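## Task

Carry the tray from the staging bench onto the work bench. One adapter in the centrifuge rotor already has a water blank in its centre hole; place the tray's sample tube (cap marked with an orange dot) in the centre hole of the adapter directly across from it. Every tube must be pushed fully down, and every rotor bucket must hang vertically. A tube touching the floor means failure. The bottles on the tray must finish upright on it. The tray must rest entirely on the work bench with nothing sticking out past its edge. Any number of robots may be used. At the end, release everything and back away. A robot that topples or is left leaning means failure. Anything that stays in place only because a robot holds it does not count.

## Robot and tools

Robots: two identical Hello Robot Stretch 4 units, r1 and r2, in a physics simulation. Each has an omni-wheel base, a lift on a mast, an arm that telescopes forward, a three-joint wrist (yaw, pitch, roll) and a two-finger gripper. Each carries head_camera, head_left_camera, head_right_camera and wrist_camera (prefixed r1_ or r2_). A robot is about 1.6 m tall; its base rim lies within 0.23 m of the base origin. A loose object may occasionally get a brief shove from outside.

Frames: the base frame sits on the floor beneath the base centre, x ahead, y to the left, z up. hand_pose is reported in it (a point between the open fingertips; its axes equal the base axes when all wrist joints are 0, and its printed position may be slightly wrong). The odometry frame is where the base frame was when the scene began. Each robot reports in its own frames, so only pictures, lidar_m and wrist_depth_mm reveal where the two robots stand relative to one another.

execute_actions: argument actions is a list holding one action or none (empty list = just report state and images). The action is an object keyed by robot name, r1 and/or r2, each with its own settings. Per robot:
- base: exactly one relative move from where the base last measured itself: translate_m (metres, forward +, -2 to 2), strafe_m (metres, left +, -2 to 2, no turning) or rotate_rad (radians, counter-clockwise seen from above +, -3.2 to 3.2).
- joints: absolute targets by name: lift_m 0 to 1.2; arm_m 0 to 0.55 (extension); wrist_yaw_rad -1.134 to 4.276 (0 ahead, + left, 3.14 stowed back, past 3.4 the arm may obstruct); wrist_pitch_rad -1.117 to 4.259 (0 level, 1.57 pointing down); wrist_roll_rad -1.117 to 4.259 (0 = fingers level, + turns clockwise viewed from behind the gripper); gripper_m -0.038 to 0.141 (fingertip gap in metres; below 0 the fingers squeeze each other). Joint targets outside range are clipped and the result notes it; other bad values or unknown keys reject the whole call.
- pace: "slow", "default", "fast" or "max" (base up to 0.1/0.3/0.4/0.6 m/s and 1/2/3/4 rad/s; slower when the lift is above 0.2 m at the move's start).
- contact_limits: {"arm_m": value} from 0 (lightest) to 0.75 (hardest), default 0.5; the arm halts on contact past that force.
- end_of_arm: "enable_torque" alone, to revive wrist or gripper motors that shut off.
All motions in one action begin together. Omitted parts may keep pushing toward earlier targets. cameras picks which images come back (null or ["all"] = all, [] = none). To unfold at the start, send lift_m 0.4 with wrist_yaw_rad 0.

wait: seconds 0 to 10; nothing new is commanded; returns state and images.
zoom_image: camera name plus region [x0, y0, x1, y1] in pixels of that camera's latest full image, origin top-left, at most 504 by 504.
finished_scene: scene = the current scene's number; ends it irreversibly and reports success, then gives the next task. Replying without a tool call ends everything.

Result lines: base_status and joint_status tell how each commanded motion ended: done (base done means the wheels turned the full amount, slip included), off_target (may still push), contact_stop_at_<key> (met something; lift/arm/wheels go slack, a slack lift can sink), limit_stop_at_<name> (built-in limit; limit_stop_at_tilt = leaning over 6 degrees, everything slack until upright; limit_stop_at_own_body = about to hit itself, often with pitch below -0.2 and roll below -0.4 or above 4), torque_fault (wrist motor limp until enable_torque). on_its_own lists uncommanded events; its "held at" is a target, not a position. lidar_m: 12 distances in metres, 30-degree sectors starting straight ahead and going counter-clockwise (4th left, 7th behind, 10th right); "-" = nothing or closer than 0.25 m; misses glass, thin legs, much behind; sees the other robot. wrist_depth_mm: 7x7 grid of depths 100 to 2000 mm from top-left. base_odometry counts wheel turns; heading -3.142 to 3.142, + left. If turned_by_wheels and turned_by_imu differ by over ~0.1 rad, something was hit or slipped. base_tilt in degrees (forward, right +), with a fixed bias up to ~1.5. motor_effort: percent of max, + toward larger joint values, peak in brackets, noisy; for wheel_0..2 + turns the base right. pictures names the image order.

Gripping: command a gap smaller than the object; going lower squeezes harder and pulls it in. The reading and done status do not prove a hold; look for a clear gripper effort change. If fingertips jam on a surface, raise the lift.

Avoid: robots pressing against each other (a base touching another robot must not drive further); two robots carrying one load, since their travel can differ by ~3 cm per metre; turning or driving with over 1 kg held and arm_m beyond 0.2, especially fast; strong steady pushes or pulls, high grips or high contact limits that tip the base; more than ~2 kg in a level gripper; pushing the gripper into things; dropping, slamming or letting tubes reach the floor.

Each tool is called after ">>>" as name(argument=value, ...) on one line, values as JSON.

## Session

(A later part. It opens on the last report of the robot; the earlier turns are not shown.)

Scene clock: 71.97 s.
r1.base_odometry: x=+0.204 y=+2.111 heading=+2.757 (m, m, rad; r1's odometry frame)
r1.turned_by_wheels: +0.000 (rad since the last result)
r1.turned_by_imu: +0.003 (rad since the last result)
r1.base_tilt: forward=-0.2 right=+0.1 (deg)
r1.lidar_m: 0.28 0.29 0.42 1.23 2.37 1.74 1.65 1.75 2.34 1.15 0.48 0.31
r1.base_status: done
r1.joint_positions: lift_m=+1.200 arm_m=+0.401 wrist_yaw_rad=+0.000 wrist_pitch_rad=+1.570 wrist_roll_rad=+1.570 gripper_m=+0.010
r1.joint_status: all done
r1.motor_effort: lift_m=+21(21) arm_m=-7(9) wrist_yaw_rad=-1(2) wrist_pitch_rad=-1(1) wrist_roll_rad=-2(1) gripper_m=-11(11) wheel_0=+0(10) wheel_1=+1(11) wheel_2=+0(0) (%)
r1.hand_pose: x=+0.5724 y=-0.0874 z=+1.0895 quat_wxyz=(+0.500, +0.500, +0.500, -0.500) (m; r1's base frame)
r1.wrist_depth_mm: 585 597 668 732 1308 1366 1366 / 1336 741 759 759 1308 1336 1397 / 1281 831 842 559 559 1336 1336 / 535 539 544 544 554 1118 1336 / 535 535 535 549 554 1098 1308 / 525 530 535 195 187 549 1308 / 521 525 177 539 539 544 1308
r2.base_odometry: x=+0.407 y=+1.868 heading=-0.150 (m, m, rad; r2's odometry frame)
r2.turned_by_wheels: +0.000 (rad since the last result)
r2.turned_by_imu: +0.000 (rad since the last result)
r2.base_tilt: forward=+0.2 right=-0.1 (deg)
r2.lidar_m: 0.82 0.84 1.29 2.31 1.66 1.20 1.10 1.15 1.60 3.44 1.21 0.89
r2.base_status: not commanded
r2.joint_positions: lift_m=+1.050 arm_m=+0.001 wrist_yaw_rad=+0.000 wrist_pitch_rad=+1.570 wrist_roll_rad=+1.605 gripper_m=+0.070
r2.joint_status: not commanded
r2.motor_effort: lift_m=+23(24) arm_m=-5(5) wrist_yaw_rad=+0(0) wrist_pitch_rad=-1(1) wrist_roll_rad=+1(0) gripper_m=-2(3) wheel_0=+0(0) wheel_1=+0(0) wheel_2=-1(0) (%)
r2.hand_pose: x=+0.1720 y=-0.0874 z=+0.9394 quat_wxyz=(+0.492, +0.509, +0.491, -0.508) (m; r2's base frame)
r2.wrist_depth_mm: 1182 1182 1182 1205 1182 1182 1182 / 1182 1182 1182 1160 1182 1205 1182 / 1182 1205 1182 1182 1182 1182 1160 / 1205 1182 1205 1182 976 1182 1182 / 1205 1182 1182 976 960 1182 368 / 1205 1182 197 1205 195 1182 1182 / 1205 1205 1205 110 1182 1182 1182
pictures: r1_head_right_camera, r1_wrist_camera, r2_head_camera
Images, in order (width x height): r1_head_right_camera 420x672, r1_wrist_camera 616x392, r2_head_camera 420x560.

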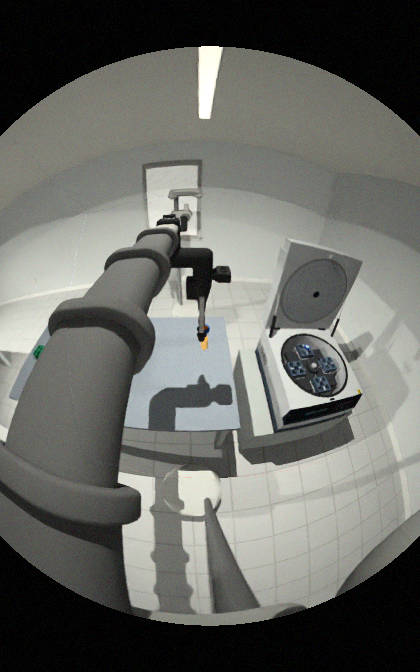

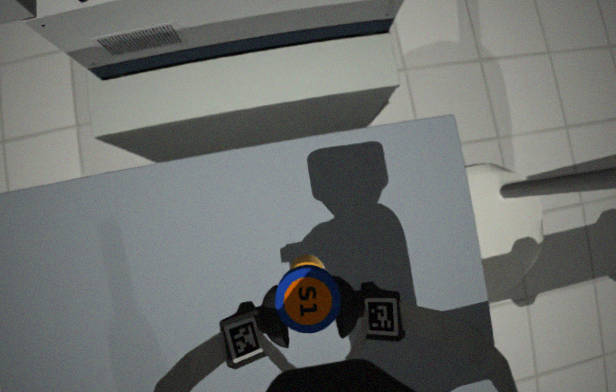

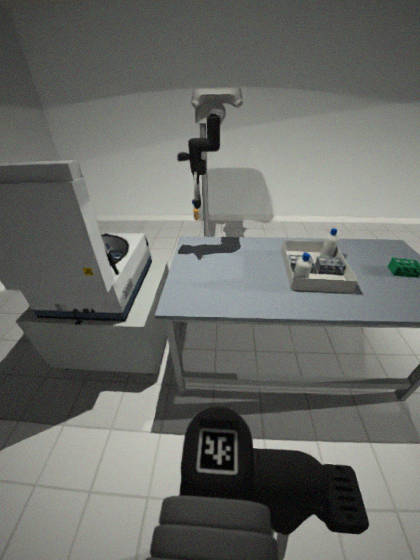

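>>> execute_actions(actions=[{"r1":{"base":{"strafe_m":-0.52}}}], cameras=["r1_wrist_camera"])

Scene clock: 75.27 s.
r1.base_odometry: x=+0.399 y=+2.593 heading=+2.757 (m, m, rad; r1's odometry frame)
r1.turned_by_wheels: +0.000 (rad since the last result)
r1.turned_by_imu: +0.003 (rad since the last result)
r1.base_tilt: forward=-0.5 right=+0.1 (deg)
r1.lidar_m: 0.28 0.30 0.42 1.23 2.38 1.73 1.66 1.76 1.81 1.75 0.42 0.29
r1.base_status: done
r1.joint_positions: lift_m=+1.200 arm_m=+0.401 wrist_yaw_rad=+0.000 wrist_pitch_rad=+1.570 wrist_roll_rad=+1.570 gripper_m=+0.010
r1.joint_status: not commanded
r1.motor_effort: lift_m=+20(21) arm_m=-8(8) wrist_yaw_rad=-1(1) wrist_pitch_rad=-1(2) wrist_roll_rad=-1(0) gripper_m=-11(12) wheel_0=+1(5) wheel_1=+1(8) wheel_2=+0(1) (%)
r1.hand_pose: x=+0.5724 y=-0.0874 z=+1.0895 quat_wxyz=(+0.500, +0.500, +0.500, -0.500) (m; r1's base frame)
r1.wrist_depth_mm: 504 508 574 597 521 1366 1336 / 496 544 564 585 549 1366 1336 / 496 554 564 574 544 1336 1336 / 492 535 564 564 574 1118 1308 / 473 508 554 564 504 1118 1308 / 449 484 488 196 188 1336 1308 / 433 488 177 615 1098 1281 1308
r2.base_odometry: x=+0.407 y=+1.868 heading=-0.150 (m, m, rad; r2's odometry frame)
r2.turned_by_wheels: +0.000 (rad since the last result)
r2.turned_by_imu: +0.000 (rad since the last result)
r2.base_tilt: forward=+0.3 right=-0.2 (deg)
r2.lidar_m: 0.81 0.86 1.29 2.32 1.64 1.23 1.08 1.13 1.60 3.43 1.20 0.87
r2.base_status: not commanded
r2.joint_positions: lift_m=+1.050 arm_m=+0.001 wrist_yaw_rad=+0.000 wrist_pitch_rad=+1.570 wrist_roll_rad=+1.605 gripper_m=+0.070
r2.joint_status: not commanded
r2.motor_effort: lift_m=+23(24) arm_m=-5(5) wrist_yaw_rad=+0(0) wrist_pitch_rad=+0(0) wrist_roll_rad=+1(1) gripper_m=-3(4) wheel_0=+0(0) wheel_1=+0(0) wheel_2=+0(0) (%)
r2.hand_pose: x=+0.1720 y=-0.0874 z=+0.9394 quat_wxyz=(+0.492, +0.509, +0.491, -0.508) (m; r2's base frame)
r2.wrist_depth_mm: 1182 1182 1182 1182 1182 1182 1182 / 1182 1182 1182 1182 1182 1182 1205 / 1182 1182 1182 1182 1182 1182 1182 / 1205 1182 1182 1182 960 1182 1182 / 1182 1205 1182 960 960 1205 368 / 1205 1182 198 1205 195 1182 1205 / 1205 1182 1182 110 1182 1182 1182
pictures: r1_wrist_camera
Images, in order (width x height): r1_wrist_camera 616x392.

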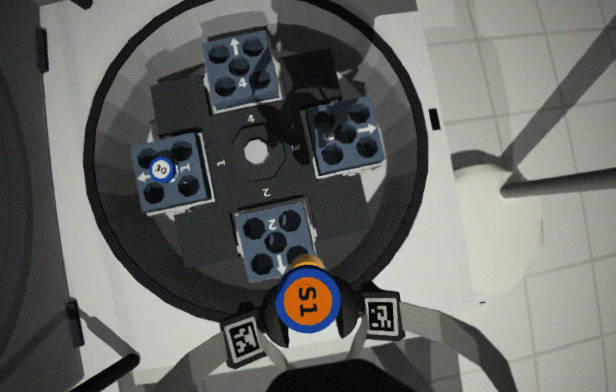

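>>> execute_actions(actions=[{"r1":{"base":{"strafe_m":-0.15},"joints":{"arm_m":0.31,"lift_m":1.06}}}], cameras=["r1_wrist_camera"])

>>> zoom_image(camera="r1_wrist_camera", region=[200,170,420,340])

Scene clock: 77.77 s.
r1.base_odometry: x=+0.455 y=+2.732 heading=+2.757 (m, m, rad; r1's odometry frame)
r1.turned_by_wheels: +0.000 (rad since the last result)
r1.turned_by_imu: +0.001 (rad since the last result)
r1.base_tilt: forward=-0.3 right=+0.1 (deg)
r1.lidar_m: 0.28 0.30 0.51 1.25 2.35 1.75 1.66 1.77 1.64 1.57 0.42 0.29
r1.base_status: done
r1.joint_positions: lift_m=+1.060 arm_m=+0.311 wrist_yaw_rad=+0.000 wrist_pitch_rad=+1.570 wrist_roll_rad=+1.570 gripper_m=+0.010
r1.joint_status: all done
r1.motor_effort: lift_m=+16(20) arm_m=-7(8) wrist_yaw_rad=+0(1) wrist_pitch_rad=-2(1) wrist_roll_rad=+0(2) gripper_m=-12(10) wheel_0=+1(10) wheel_1=+1(4) wheel_2=+0(1) (%)
r1.hand_pose: x=+0.4824 y=-0.0874 z=+0.9499 quat_wxyz=(+0.500, +0.500, +0.500, -0.500) (m; r1's base frame)
r1.wrist_depth_mm: 1160 368 370 373 377 1205 1205 / 362 384 415 373 375 1205 1205 / 402 424 427 445 370 1229 1182 / 415 418 427 430 373 960 1229 / 415 415 421 399 379 976 1205 / 384 415 397 195 188 960 1160 / 394 407 177 418 359 364 1182
r2.base_odometry: x=+0.407 y=+1.868 heading=-0.150 (m, m, rad; r2's odometry frame)
r2.turned_by_wheels: +0.000 (rad since the last result)
r2.turned_by_imu: +0.000 (rad since the last result)
r2.base_tilt: forward=+0.3 right=-0.1 (deg)
r2.lidar_m: 0.82 0.87 1.30 2.31 1.67 1.21 1.08 1.14 1.59 3.48 1.23 0.84
r2.base_status: not commanded
r2.joint_positions: lift_m=+1.050 arm_m=+0.001 wrist_yaw_rad=+0.000 wrist_pitch_rad=+1.570 wrist_roll_rad=+1.605 gripper_m=+0.070
r2.joint_status: not commanded
r2.motor_effort: lift_m=+24(24) arm_m=-5(5) wrist_yaw_rad=+0(0) wrist_pitch_rad=-2(1) wrist_roll_rad=+1(0) gripper_m=-4(5) wheel_0=+0(0) wheel_1=+0(0) wheel_2=+0(0) (%)
r2.hand_pose: x=+0.1720 y=-0.0874 z=+0.9394 quat_wxyz=(+0.492, +0.509, +0.491, -0.508) (m; r2's base frame)
r2.wrist_depth_mm: 1182 1205 1182 1160 1182 1182 1182 / 1205 1182 1182 1182 1182 1182 1182 / 1205 1205 1182 1182 1182 1182 1182 / 1205 1182 1205 1182 960 1182 1160 / 1182 1205 1182 976 960 1182 368 / 1182 1205 198 1182 195 1182 1182 / 1205 1205 1182 110 1182 1182 1182
pictures: r1_wrist_camera
Images, in order (width x height): r1_wrist_camera 616x392.

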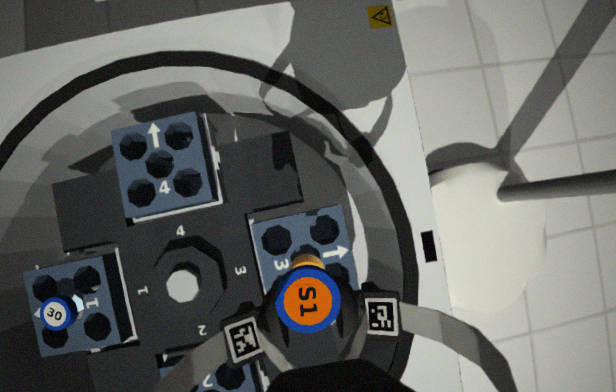

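Region (200, 170, 420, 340) of r1_wrist_camera's 616x392 image, scaled by 2.291; it fills the top 389 rows of this view, and the rest is white.

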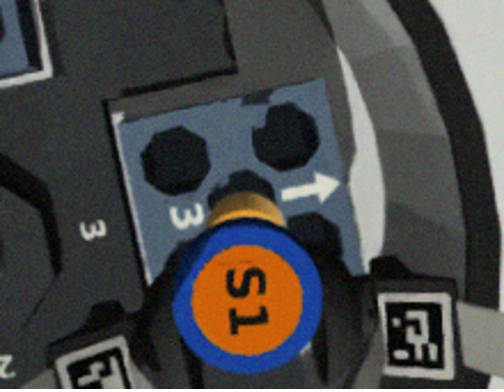

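>>> execute_actions(actions=[{"r1":{"joints":{"lift_m":0.98}}}], cameras=["r1_wrist_camera"])

>>> zoom_image(camera="r1_wrist_camera", region=[200,170,420,340])

Scene clock: 80.63 s.
r1.base_odometry: x=+0.455 y=+2.732 heading=+2.757 (m, m, rad; r1's odometry frame)
r1.turned_by_wheels: +0.000 (rad since the last result)
r1.turned_by_imu: +0.000 (rad since the last result)
r1.base_tilt: forward=-0.4 right=-0.2 (deg)
r1.lidar_m: 0.28 0.31 0.50 1.23 2.37 1.74 1.66 1.76 1.63 1.58 0.41 0.29
r1.base_status: not commanded
r1.joint_positions: lift_m=+0.980 arm_m=+0.311 wrist_yaw_rad=+0.000 wrist_pitch_rad=+1.570 wrist_roll_rad=+1.570 gripper_m=+0.010
r1.joint_status: all done
r1.motor_effort: lift_m=+16(15) arm_m=-8(7) wrist_yaw_rad=+0(0) wrist_pitch_rad=-2(2) wrist_roll_rad=-1(1) gripper_m=-12(11) wheel_0=+1(1) wheel_1=+2(2) wheel_2=+0(0) (%)
r1.hand_pose: x=+0.4824 y=-0.0874 z=+0.8699 quat_wxyz=(+0.500, +0.500, +0.500, -0.500) (m; r1's base frame)
r1.wrist_depth_mm: 279 289 290 293 296 1138 1138 / 329 353 384 309 294 1138 1138 / 379 327 347 377 290 1118 1118 / 338 334 345 351 324 891 904 / 336 338 342 317 336 891 891 / 315 315 319 195 188 286 1078 / 310 332 176 338 312 282 1078
r2.base_odometry: x=+0.407 y=+1.868 heading=-0.150 (m, m, rad; r2's odometry frame)
r2.turned_by_wheels: +0.000 (rad since the last result)
r2.turned_by_imu: +0.000 (rad since the last result)
r2.base_tilt: forward=+0.3 right=-0.2 (deg)
r2.lidar_m: 0.82 0.86 1.30 2.33 1.68 1.17 1.07 1.15 1.60 3.45 1.23 0.87
r2.base_status: not commanded
r2.joint_positions: lift_m=+1.050 arm_m=+0.001 wrist_yaw_rad=+0.000 wrist_pitch_rad=+1.570 wrist_roll_rad=+1.605 gripper_m=+0.070
r2.joint_status: not commanded
r2.motor_effort: lift_m=+23(24) arm_m=-5(5) wrist_yaw_rad=+0(0) wrist_pitch_rad=+0(1) wrist_roll_rad=+0(1) gripper_m=-3(3) wheel_0=+0(0) wheel_1=+0(0) wheel_2=+0(0) (%)
r2.hand_pose: x=+0.1720 y=-0.0874 z=+0.9394 quat_wxyz=(+0.492, +0.509, +0.491, -0.508) (m; r2's base frame)
r2.wrist_depth_mm: 1182 1182 1182 1182 1182 1205 1160 / 1182 1182 1182 1182 1182 1182 1182 / 1205 1205 1182 1182 1182 1182 1182 / 1182 1205 1205 1182 960 1160 1182 / 1182 1205 1182 976 976 1160 368 / 1205 1182 198 1205 195 1182 1182 / 1205 1182 1182 110 1182 1182 1182
pictures: r1_wrist_camera
Images, in order (width x height): r1_wrist_camera 616x392.

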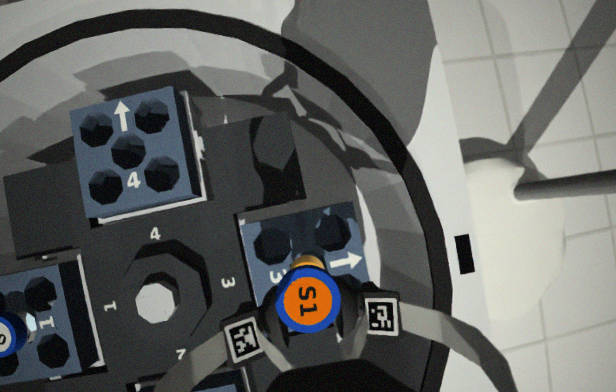

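Region (200, 170, 420, 340) of r1_wrist_camera's 616x392 image, scaled by 2.291; it fills the top 389 rows of this view, and the rest is white.

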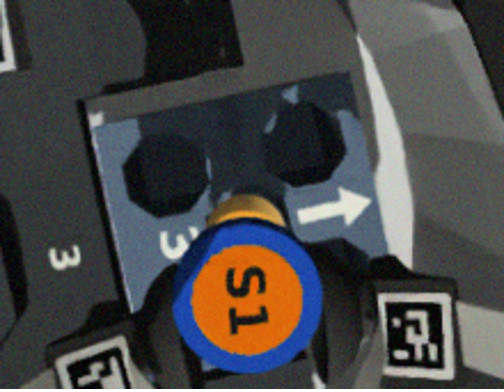

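>>> execute_actions(actions=[{"r1":{"joints":{"lift_m":0.93,"arm_m":0.308},"pace":"slow"}}], cameras=["r1_wrist_camera"])

Scene clock: 83.73 s.
r1.base_odometry: x=+0.455 y=+2.732 heading=+2.757 (m, m, rad; r1's odometry frame)
r1.turned_by_wheels: +0.000 (rad since the last result)
r1.turned_by_imu: +0.000 (rad since the last result)
r1.base_tilt: forward=-0.4 right=-0.1 (deg)
r1.lidar_m: 0.29 0.28 0.50 1.21 2.37 1.73 1.67 1.76 1.65 1.57 0.42 0.30
r1.base_status: not commanded
r1.joint_positions: lift_m=+0.930 arm_m=+0.309 wrist_yaw_rad=+0.000 wrist_pitch_rad=+1.570 wrist_roll_rad=+1.570 gripper_m=+0.010
r1.joint_status: all done
r1.motor_effort: lift_m=+15(17) arm_m=-8(7) wrist_yaw_rad=-1(1) wrist_pitch_rad=-1(2) wrist_roll_rad=-1(0) gripper_m=-11(12) wheel_0=+1(1) wheel_1=+1(1) wheel_2=+0(0) (%)
r1.hand_pose: x=+0.4804 y=-0.0874 z=+0.8200 quat_wxyz=(+0.500, +0.500, +0.500, -0.500) (m; r1's base frame)
r1.wrist_depth_mm: 272 289 282 240 243 1078 1078 / 294 286 384 298 241 1060 1078 / 267 272 298 373 249 242 1078 / 289 277 296 300 300 240 842 / 287 290 290 268 304 237 842 / 286 266 286 196 188 236 1042 / 283 268 176 264 306 229 1008
r2.base_odometry: x=+0.407 y=+1.868 heading=-0.150 (m, m, rad; r2's odometry frame)
r2.turned_by_wheels: +0.000 (rad since the last result)
r2.turned_by_imu: +0.000 (rad since the last result)
r2.base_tilt: forward=+0.3 right=-0.2 (deg)
r2.lidar_m: 0.81 0.87 1.31 2.32 1.68 1.18 1.09 1.13 1.64 3.47 1.22 0.87
r2.base_status: not commanded
r2.joint_positions: lift_m=+1.050 arm_m=+0.001 wrist_yaw_rad=+0.000 wrist_pitch_rad=+1.570 wrist_roll_rad=+1.605 gripper_m=+0.070
r2.joint_status: not commanded
r2.motor_effort: lift_m=+24(24) arm_m=-5(5) wrist_yaw_rad=+0(0) wrist_pitch_rad=+0(1) wrist_roll_rad=+1(0) gripper_m=-1(4) wheel_0=+0(0) wheel_1=+0(0) wheel_2=+0(0) (%)
r2.hand_pose: x=+0.1720 y=-0.0874 z=+0.9394 quat_wxyz=(+0.492, +0.509, +0.491, -0.508) (m; r2's base frame)
r2.wrist_depth_mm: 1182 1182 1182 1182 1182 1182 1182 / 1182 1182 1182 1182 1182 1160 1182 / 1182 1182 1182 1182 1182 1182 1182 / 1205 1182 1205 1182 976 1182 1182 / 1182 1182 1182 976 976 1182 368 / 1205 1182 198 1205 195 1205 1205 / 1182 1205 1182 110 1205 1182 1182
pictures: r1_wrist_camera
Images, in order (width x height): r1_wrist_camera 616x392.

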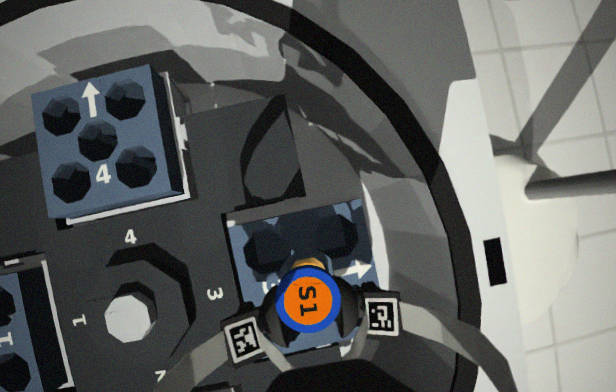

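Going in. Lower more, release, inspect.

>>> execute_actions(actions=[{"r1":{"joints":{"lift_m":0.905},"pace":"slow"}}], cameras=[])

>>> execute_actions(actions=[{"r1":{"joints":{"gripper_m":0.06}}}], cameras=["r1_wrist_camera"])

>>> execute_actions(actions=[{"r1":{"joints":{"lift_m":1.0}}}], cameras=[])

>>> execute_actions(actions=[{"r1":{"base":{"strafe_m":0.05},"joints":{"arm_m":0.44}}}], cameras=["r1_wrist_camera"])

Scene clock: 85.40 s.
r1.base_odometry: x=+0.455 y=+2.732 heading=+2.757 (m, m, rad; r1's odometry frame)
r1.turned_by_wheels: +0.000 (rad since the last result)
r1.turned_by_imu: +0.000 (rad since the last result)
r1.base_tilt: forward=-0.3 right=+0.0 (deg)
r1.lidar_m: 0.28 0.31 0.51 1.23 2.36 1.75 1.68 1.75 1.65 1.57 0.43 0.29
r1.base_status: not commanded
r1.joint_positions: lift_m=+0.905 arm_m=+0.309 wrist_yaw_rad=+0.000 wrist_pitch_rad=+1.570 wrist_roll_rad=+1.570 gripper_m=+0.010
r1.joint_status: all done
r1.motor_effort: lift_m=+15(16) arm_m=-8(8) wrist_yaw_rad=+0(1) wrist_pitch_rad=-2(2) wrist_roll_rad=+0(0) gripper_m=-9(10) wheel_0=+1(1) wheel_1=+1(1) wheel_2=+0(0) (%)
r1.hand_pose: x=+0.4804 y=-0.0874 z=+0.7950 quat_wxyz=(+0.500, +0.500, +0.500, -0.500) (m; r1's base frame)
r1.wrist_depth_mm: 272 289 282 223 217 220 1078 / 246 258 357 290 216 217 1042 / 241 249 271 370 248 216 1060 / 247 265 270 273 290 214 831 / 263 264 267 243 290 212 820 / 260 243 265 195 189 212 809 / 259 241 177 240 293 210 1025
r2.base_odometry: x=+0.407 y=+1.868 heading=-0.150 (m, m, rad; r2's odometry frame)
r2.turned_by_wheels: +0.000 (rad since the last result)
r2.turned_by_imu: +0.000 (rad since the last result)
r2.base_tilt: forward=+0.3 right=-0.2 (deg)
r2.lidar_m: 0.82 0.84 1.31 2.31 1.65 1.23 1.09 1.14 1.57 3.47 1.19 0.88
r2.base_status: not commanded
r2.joint_positions: lift_m=+1.050 arm_m=+0.001 wrist_yaw_rad=+0.000 wrist_pitch_rad=+1.570 wrist_roll_rad=+1.605 gripper_m=+0.070
r2.joint_status: not commanded
r2.motor_effort: lift_m=+24(24) arm_m=-5(5) wrist_yaw_rad=+0(0) wrist_pitch_rad=-1(0) wrist_roll_rad=+1(1) gripper_m=-5(3) wheel_0=+0(0) wheel_1=+0(0) wheel_2=+0(0) (%)
r2.hand_pose: x=+0.1720 y=-0.0874 z=+0.9394 quat_wxyz=(+0.492, +0.509, +0.491, -0.508) (m; r2's base frame)
r2.wrist_depth_mm: 1182 1205 1182 1205 1182 1182 1182 / 1182 1205 1205 1182 1182 1182 1182 / 1182 1205 1182 1182 1182 1182 1182 / 1182 1205 1182 1205 960 1182 1182 / 1205 1182 1182 976 960 1182 368 / 1205 1205 197 1182 195 1182 1182 / 1182 1182 1205 110 1205 1182 1182
pictures: none
No camera images: the call's "cameras" was empty. Leave "cameras" out to get every camera's image.

Scene clock: 86.70 s.
r1.base_odometry: x=+0.455 y=+2.732 heading=+2.757 (m, m, rad; r1's odometry frame)
r1.turned_by_wheels: +0.000 (rad since the last result)
r1.turned_by_imu: +0.000 (rad since the last result)
r1.base_tilt: forward=-0.3 right=+0.2 (deg)
r1.lidar_m: 0.27 0.29 0.50 1.24 2.36 1.74 1.67 1.75 1.65 1.56 0.40 0.30
r1.base_status: not commanded
r1.joint_positions: lift_m=+0.905 arm_m=+0.309 wrist_yaw_rad=+0.000 wrist_pitch_rad=+1.570 wrist_roll_rad=+1.570 gripper_m=+0.060
r1.joint_status: all done
r1.motor_effort: lift_m=+15(15) arm_m=-8(8) wrist_yaw_rad=+0(1) wrist_pitch_rad=-1(2) wrist_roll_rad=-1(1) gripper_m=-3(13) wheel_0=+1(1) wheel_1=+2(1) wheel_2=+0(0) (%)
r1.hand_pose: x=+0.4804 y=-0.0874 z=+0.7950 quat_wxyz=(+0.500, +0.500, +0.500, -0.500) (m; r1's base frame)
r1.wrist_depth_mm: 272 289 282 224 217 219 1060 / 246 258 355 289 216 218 1042 / 241 249 272 373 249 216 1042 / 246 266 272 273 291 214 820 / 264 266 267 245 291 213 820 / 260 245 241 241 195 211 798 / 259 242 185 200 298 209 1008
r2.base_odometry: x=+0.407 y=+1.868 heading=-0.150 (m, m, rad; r2's odometry frame)
r2.turned_by_wheels: +0.000 (rad since the last result)
r2.turned_by_imu: +0.000 (rad since the last result)
r2.base_tilt: forward=+0.3 right=-0.2 (deg)
r2.lidar_m: 0.82 0.85 1.30 2.31 1.67 1.20 1.11 1.10 1.62 3.46 1.18 0.85
r2.base_status: not commanded
r2.joint_positions: lift_m=+1.050 arm_m=+0.001 wrist_yaw_rad=+0.000 wrist_pitch_rad=+1.570 wrist_roll_rad=+1.605 gripper_m=+0.070
r2.joint_status: not commanded
r2.motor_effort: lift_m=+24(24) arm_m=-5(5) wrist_yaw_rad=+0(0) wrist_pitch_rad=+1(1) wrist_roll_rad=+1(0) gripper_m=-4(4) wheel_0=+0(0) wheel_1=+0(0) wheel_2=+0(0) (%)
r2.hand_pose: x=+0.1720 y=-0.0874 z=+0.9394 quat_wxyz=(+0.492, +0.509, +0.491, -0.508) (m; r2's base frame)
r2.wrist_depth_mm: 1205 1182 1205 1182 1182 1182 1182 / 1182 1182 1182 1205 1205 1182 1182 / 1205 1182 1182 1182 1182 1182 1182 / 1205 1182 1182 1205 960 1205 1182 / 1205 1182 1205 976 976 1182 368 / 1205 1182 198 1205 195 1182 1182 / 1182 1205 1182 110 1182 1182 1182
pictures: r1_wrist_camera
Images, in order (width x height): r1_wrist_camera 616x392.

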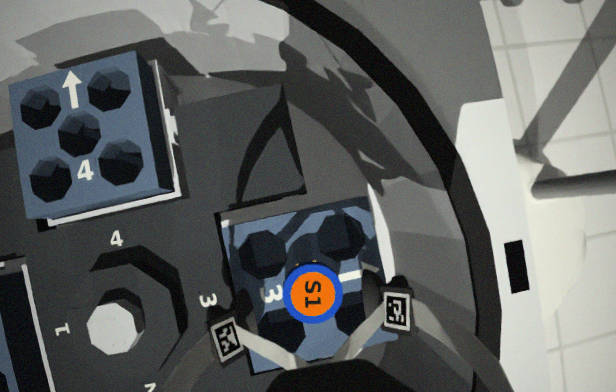

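Scene clock: 88.10 s.
r1.base_odometry: x=+0.455 y=+2.732 heading=+2.757 (m, m, rad; r1's odometry frame)
r1.turned_by_wheels: +0.000 (rad since the last result)
r1.turned_by_imu: +0.000 (rad since the last result)
r1.base_tilt: forward=-0.4 right=-0.1 (deg)
r1.lidar_m: 0.28 0.31 0.49 1.22 2.36 1.71 1.67 1.74 1.66 1.57 0.43 0.30
r1.base_status: not commanded
r1.joint_positions: lift_m=+1.000 arm_m=+0.309 wrist_yaw_rad=+0.000 wrist_pitch_rad=+1.570 wrist_roll_rad=+1.570 gripper_m=+0.060
r1.joint_status: all done
r1.motor_effort: lift_m=+21(21) arm_m=-8(8) wrist_yaw_rad=-1(1) wrist_pitch_rad=-2(2) wrist_roll_rad=+0(2) gripper_m=-2(2) wheel_0=+1(1) wheel_1=+1(2) wheel_2=+0(0) (%)
r1.hand_pose: x=+0.4804 y=-0.0874 z=+0.8895 quat_wxyz=(+0.500, +0.500, +0.500, -0.500) (m; r1's base frame)
r1.wrist_depth_mm: 303 306 307 312 314 1138 1160 / 327 370 397 310 310 1138 1160 / 392 336 366 402 310 1138 1138 / 357 345 362 370 319 904 904 / 355 355 362 338 342 917 917 / 325 336 338 359 194 891 1138 / 322 353 185 357 307 303 1098
r2.base_odometry: x=+0.407 y=+1.868 heading=-0.150 (m, m, rad; r2's odometry frame)
r2.turned_by_wheels: +0.000 (rad since the last result)
r2.turned_by_imu: +0.000 (rad since the last result)
r2.base_tilt: forward=+0.3 right=-0.2 (deg)
r2.lidar_m: 0.83 0.84 1.35 2.30 1.68 1.21 1.09 1.13 1.61 3.44 1.20 0.86
r2.base_status: not commanded
r2.joint_positions: lift_m=+1.050 arm_m=+0.001 wrist_yaw_rad=+0.000 wrist_pitch_rad=+1.570 wrist_roll_rad=+1.605 gripper_m=+0.070
r2.joint_status: not commanded
r2.motor_effort: lift_m=+23(23) arm_m=-5(5) wrist_yaw_rad=+0(0) wrist_pitch_rad=-1(0) wrist_roll_rad=+1(1) gripper_m=-3(4) wheel_0=+0(0) wheel_1=+0(0) wheel_2=+0(0) (%)
r2.hand_pose: x=+0.1720 y=-0.0874 z=+0.9394 quat_wxyz=(+0.492, +0.509, +0.491, -0.508) (m; r2's base frame)
r2.wrist_depth_mm: 1182 1182 1182 1182 1182 1182 1182 / 1182 1182 1182 1182 1160 1182 1182 / 1182 1182 1205 1182 1182 1182 1182 / 1182 1182 1182 1182 976 1182 1205 / 1182 1182 1182 976 960 1160 368 / 1205 1182 198 1182 195 1205 1182 / 1182 1182 1205 110 1205 1182 1182
pictures: none
No camera images: the call's "cameras" was empty. Leave "cameras" out to get every camera's image.

Scene clock: 89.53 s.
r1.base_odometry: x=+0.437 y=+2.685 heading=+2.757 (m, m, rad; r1's odometry frame)
r1.turned_by_wheels: +0.000 (rad since the last result)
r1.turned_by_imu: +0.000 (rad since the last result)
r1.base_tilt: forward=-0.3 right=+0.0 (deg)
r1.lidar_m: 0.28 0.30 0.47 1.20 2.36 1.75 1.68 1.75 1.70 1.63 0.43 0.29
r1.base_status: done
r1.joint_positions: lift_m=+1.000 arm_m=+0.439 wrist_yaw_rad=+0.000 wrist_pitch_rad=+1.570 wrist_roll_rad=+1.570 gripper_m=+0.060
r1.joint_status: all done
r1.motor_effort: lift_m=+21(21) arm_m=+7(9) wrist_yaw_rad=-1(1) wrist_pitch_rad=+0(1) wrist_roll_rad=+0(1) gripper_m=-3(2) wheel_0=-1(7) wheel_1=-1(11) wheel_2=+0(0) (%)
r1.hand_pose: x=+0.6098 y=-0.0874 z=+0.8895 quat_wxyz=(+0.500, +0.500, +0.500, -0.500) (m; r1's base frame)
r1.wrist_depth_mm: 303 322 379 407 389 320 320 / 300 366 368 373 375 351 319 / 314 366 366 368 370 366 315 / 325 364 364 345 359 357 319 / 320 329 359 362 366 394 315 / 301 366 334 359 193 366 306 / 287 359 185 330 415 300 304
r2.base_odometry: x=+0.407 y=+1.868 heading=-0.150 (m, m, rad; r2's odometry frame)
r2.turned_by_wheels: +0.000 (rad since the last result)
r2.turned_by_imu: +0.000 (rad since the last result)
r2.base_tilt: forward=+0.2 right=-0.2 (deg)
r2.lidar_m: 0.82 0.85 1.31 2.32 1.66 1.21 1.11 1.14 1.57 3.44 1.18 0.88
r2.base_status: not commanded
r2.joint_positions: lift_m=+1.050 arm_m=+0.001 wrist_yaw_rad=+0.000 wrist_pitch_rad=+1.570 wrist_roll_rad=+1.605 gripper_m=+0.070
r2.joint_status: not commanded
r2.motor_effort: lift_m=+24(24) arm_m=-5(5) wrist_yaw_rad=+0(1) wrist_pitch_rad=+0(0) wrist_roll_rad=+1(1) gripper_m=-4(5) wheel_0=+0(0) wheel_1=+0(0) wheel_2=+0(0) (%)
r2.hand_pose: x=+0.1720 y=-0.0874 z=+0.9394 quat_wxyz=(+0.492, +0.509, +0.491, -0.508) (m; r2's base frame)
r2.wrist_depth_mm: 1182 1205 1205 1182 1182 1160 1182 / 1182 1182 1205 1182 1182 1182 1182 / 1182 1182 1182 1182 1182 1182 1182 / 1182 1182 1182 1182 960 1182 1182 / 1182 1182 1205 960 960 1182 368 / 1205 1205 198 1205 195 1205 1205 / 1205 1205 1205 110 1182 1182 1205
pictures: r1_wrist_camera
Images, in order (width x height): r1_wrist_camera 616x392.

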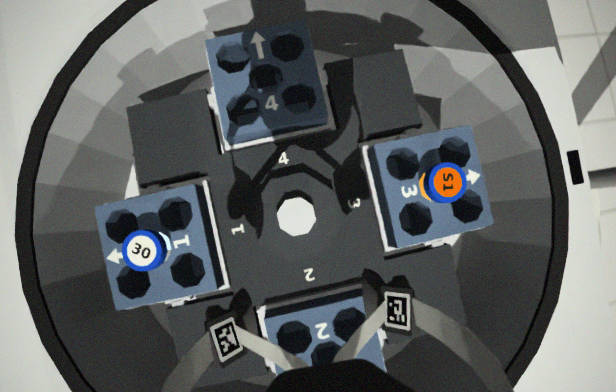

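Symmetric; both seated.

>>> execute_actions(actions=[{"r1":{"base":{"translate_m":-0.3},"joints":{"arm_m":0},"pace":"fast"}}], cameras=[])

>>> finished_scene(scene=1)

Scene clock: 92.33 s.
r1.base_odometry: x=+0.715 y=+2.573 heading=+2.757 (m, m, rad; r1's odometry frame)
r1.turned_by_wheels: +0.000 (rad since the last result)
r1.turned_by_imu: +0.002 (rad since the last result)
r1.base_tilt: forward=-0.4 right=-0.1 (deg)
r1.lidar_m: 0.57 0.60 0.85 3.61 1.95 1.40 1.38 1.45 1.69 1.63 1.70 0.60
r1.base_status: done
r1.joint_positions: lift_m=+1.000 arm_m=+0.002 wrist_yaw_rad=+0.000 wrist_pitch_rad=+1.570 wrist_roll_rad=+1.570 gripper_m=+0.060
r1.joint_status: all done
r1.motor_effort: lift_m=+21(21) arm_m=-7(5) wrist_yaw_rad=+0(2) wrist_pitch_rad=-2(2) wrist_roll_rad=+0(0) gripper_m=-2(2) wheel_0=-1(12) wheel_1=+0(8) wheel_2=-1(10) (%)
r1.hand_pose: x=+0.1730 y=-0.0874 z=+0.8895 quat_wxyz=(+0.500, +0.500, +0.500, -0.500) (m; r1's base frame)
r1.wrist_depth_mm: 1098 1098 1118 1138 1160 1160 1160 / 707 1098 1098 1118 1118 1138 1160 / 691 1118 1118 1118 1138 1138 1138 / 654 991 1098 1118 904 1118 1138 / 634 931 1098 891 917 1118 1138 / 603 891 1078 904 194 1098 1098 / 580 831 185 1078 1098 1098 1118
r2.base_odometry: x=+0.407 y=+1.868 heading=-0.150 (m, m, rad; r2's odometry frame)
r2.turned_by_wheels: +0.000 (rad since the last result)
r2.turned_by_imu: +0.000 (rad since the last result)
r2.base_tilt: forward=+0.2 right=-0.2 (deg)
r2.lidar_m: 0.82 0.86 1.30 2.31 1.68 1.20 1.09 1.16 1.57 3.47 1.21 0.87
r2.base_status: not commanded
r2.joint_positions: lift_m=+1.050 arm_m=+0.001 wrist_yaw_rad=+0.000 wrist_pitch_rad=+1.570 wrist_roll_rad=+1.605 gripper_m=+0.070
r2.joint_status: not commanded
r2.motor_effort: lift_m=+24(24) arm_m=-5(5) wrist_yaw_rad=+0(0) wrist_pitch_rad=-1(1) wrist_roll_rad=+0(1) gripper_m=-5(2) wheel_0=+0(0) wheel_1=+0(0) wheel_2=+0(0) (%)
r2.hand_pose: x=+0.1720 y=-0.0874 z=+0.9394 quat_wxyz=(+0.492, +0.509, +0.491, -0.508) (m; r2's base frame)
r2.wrist_depth_mm: 1182 1205 1205 1205 1182 1182 1182 / 1182 1182 1182 1205 1205 1160 1182 / 1182 1205 1182 1182 1182 1182 1182 / 1205 1182 1205 1182 960 1182 1182 / 1182 1205 1205 960 960 1182 368 / 1205 1205 198 1205 195 1205 1182 / 1182 1182 1205 110 1182 1182 1182
pictures: none
No camera images: the call's "cameras" was empty. Leave "cameras" out to get every camera's image.

The scene is finished: the task was done.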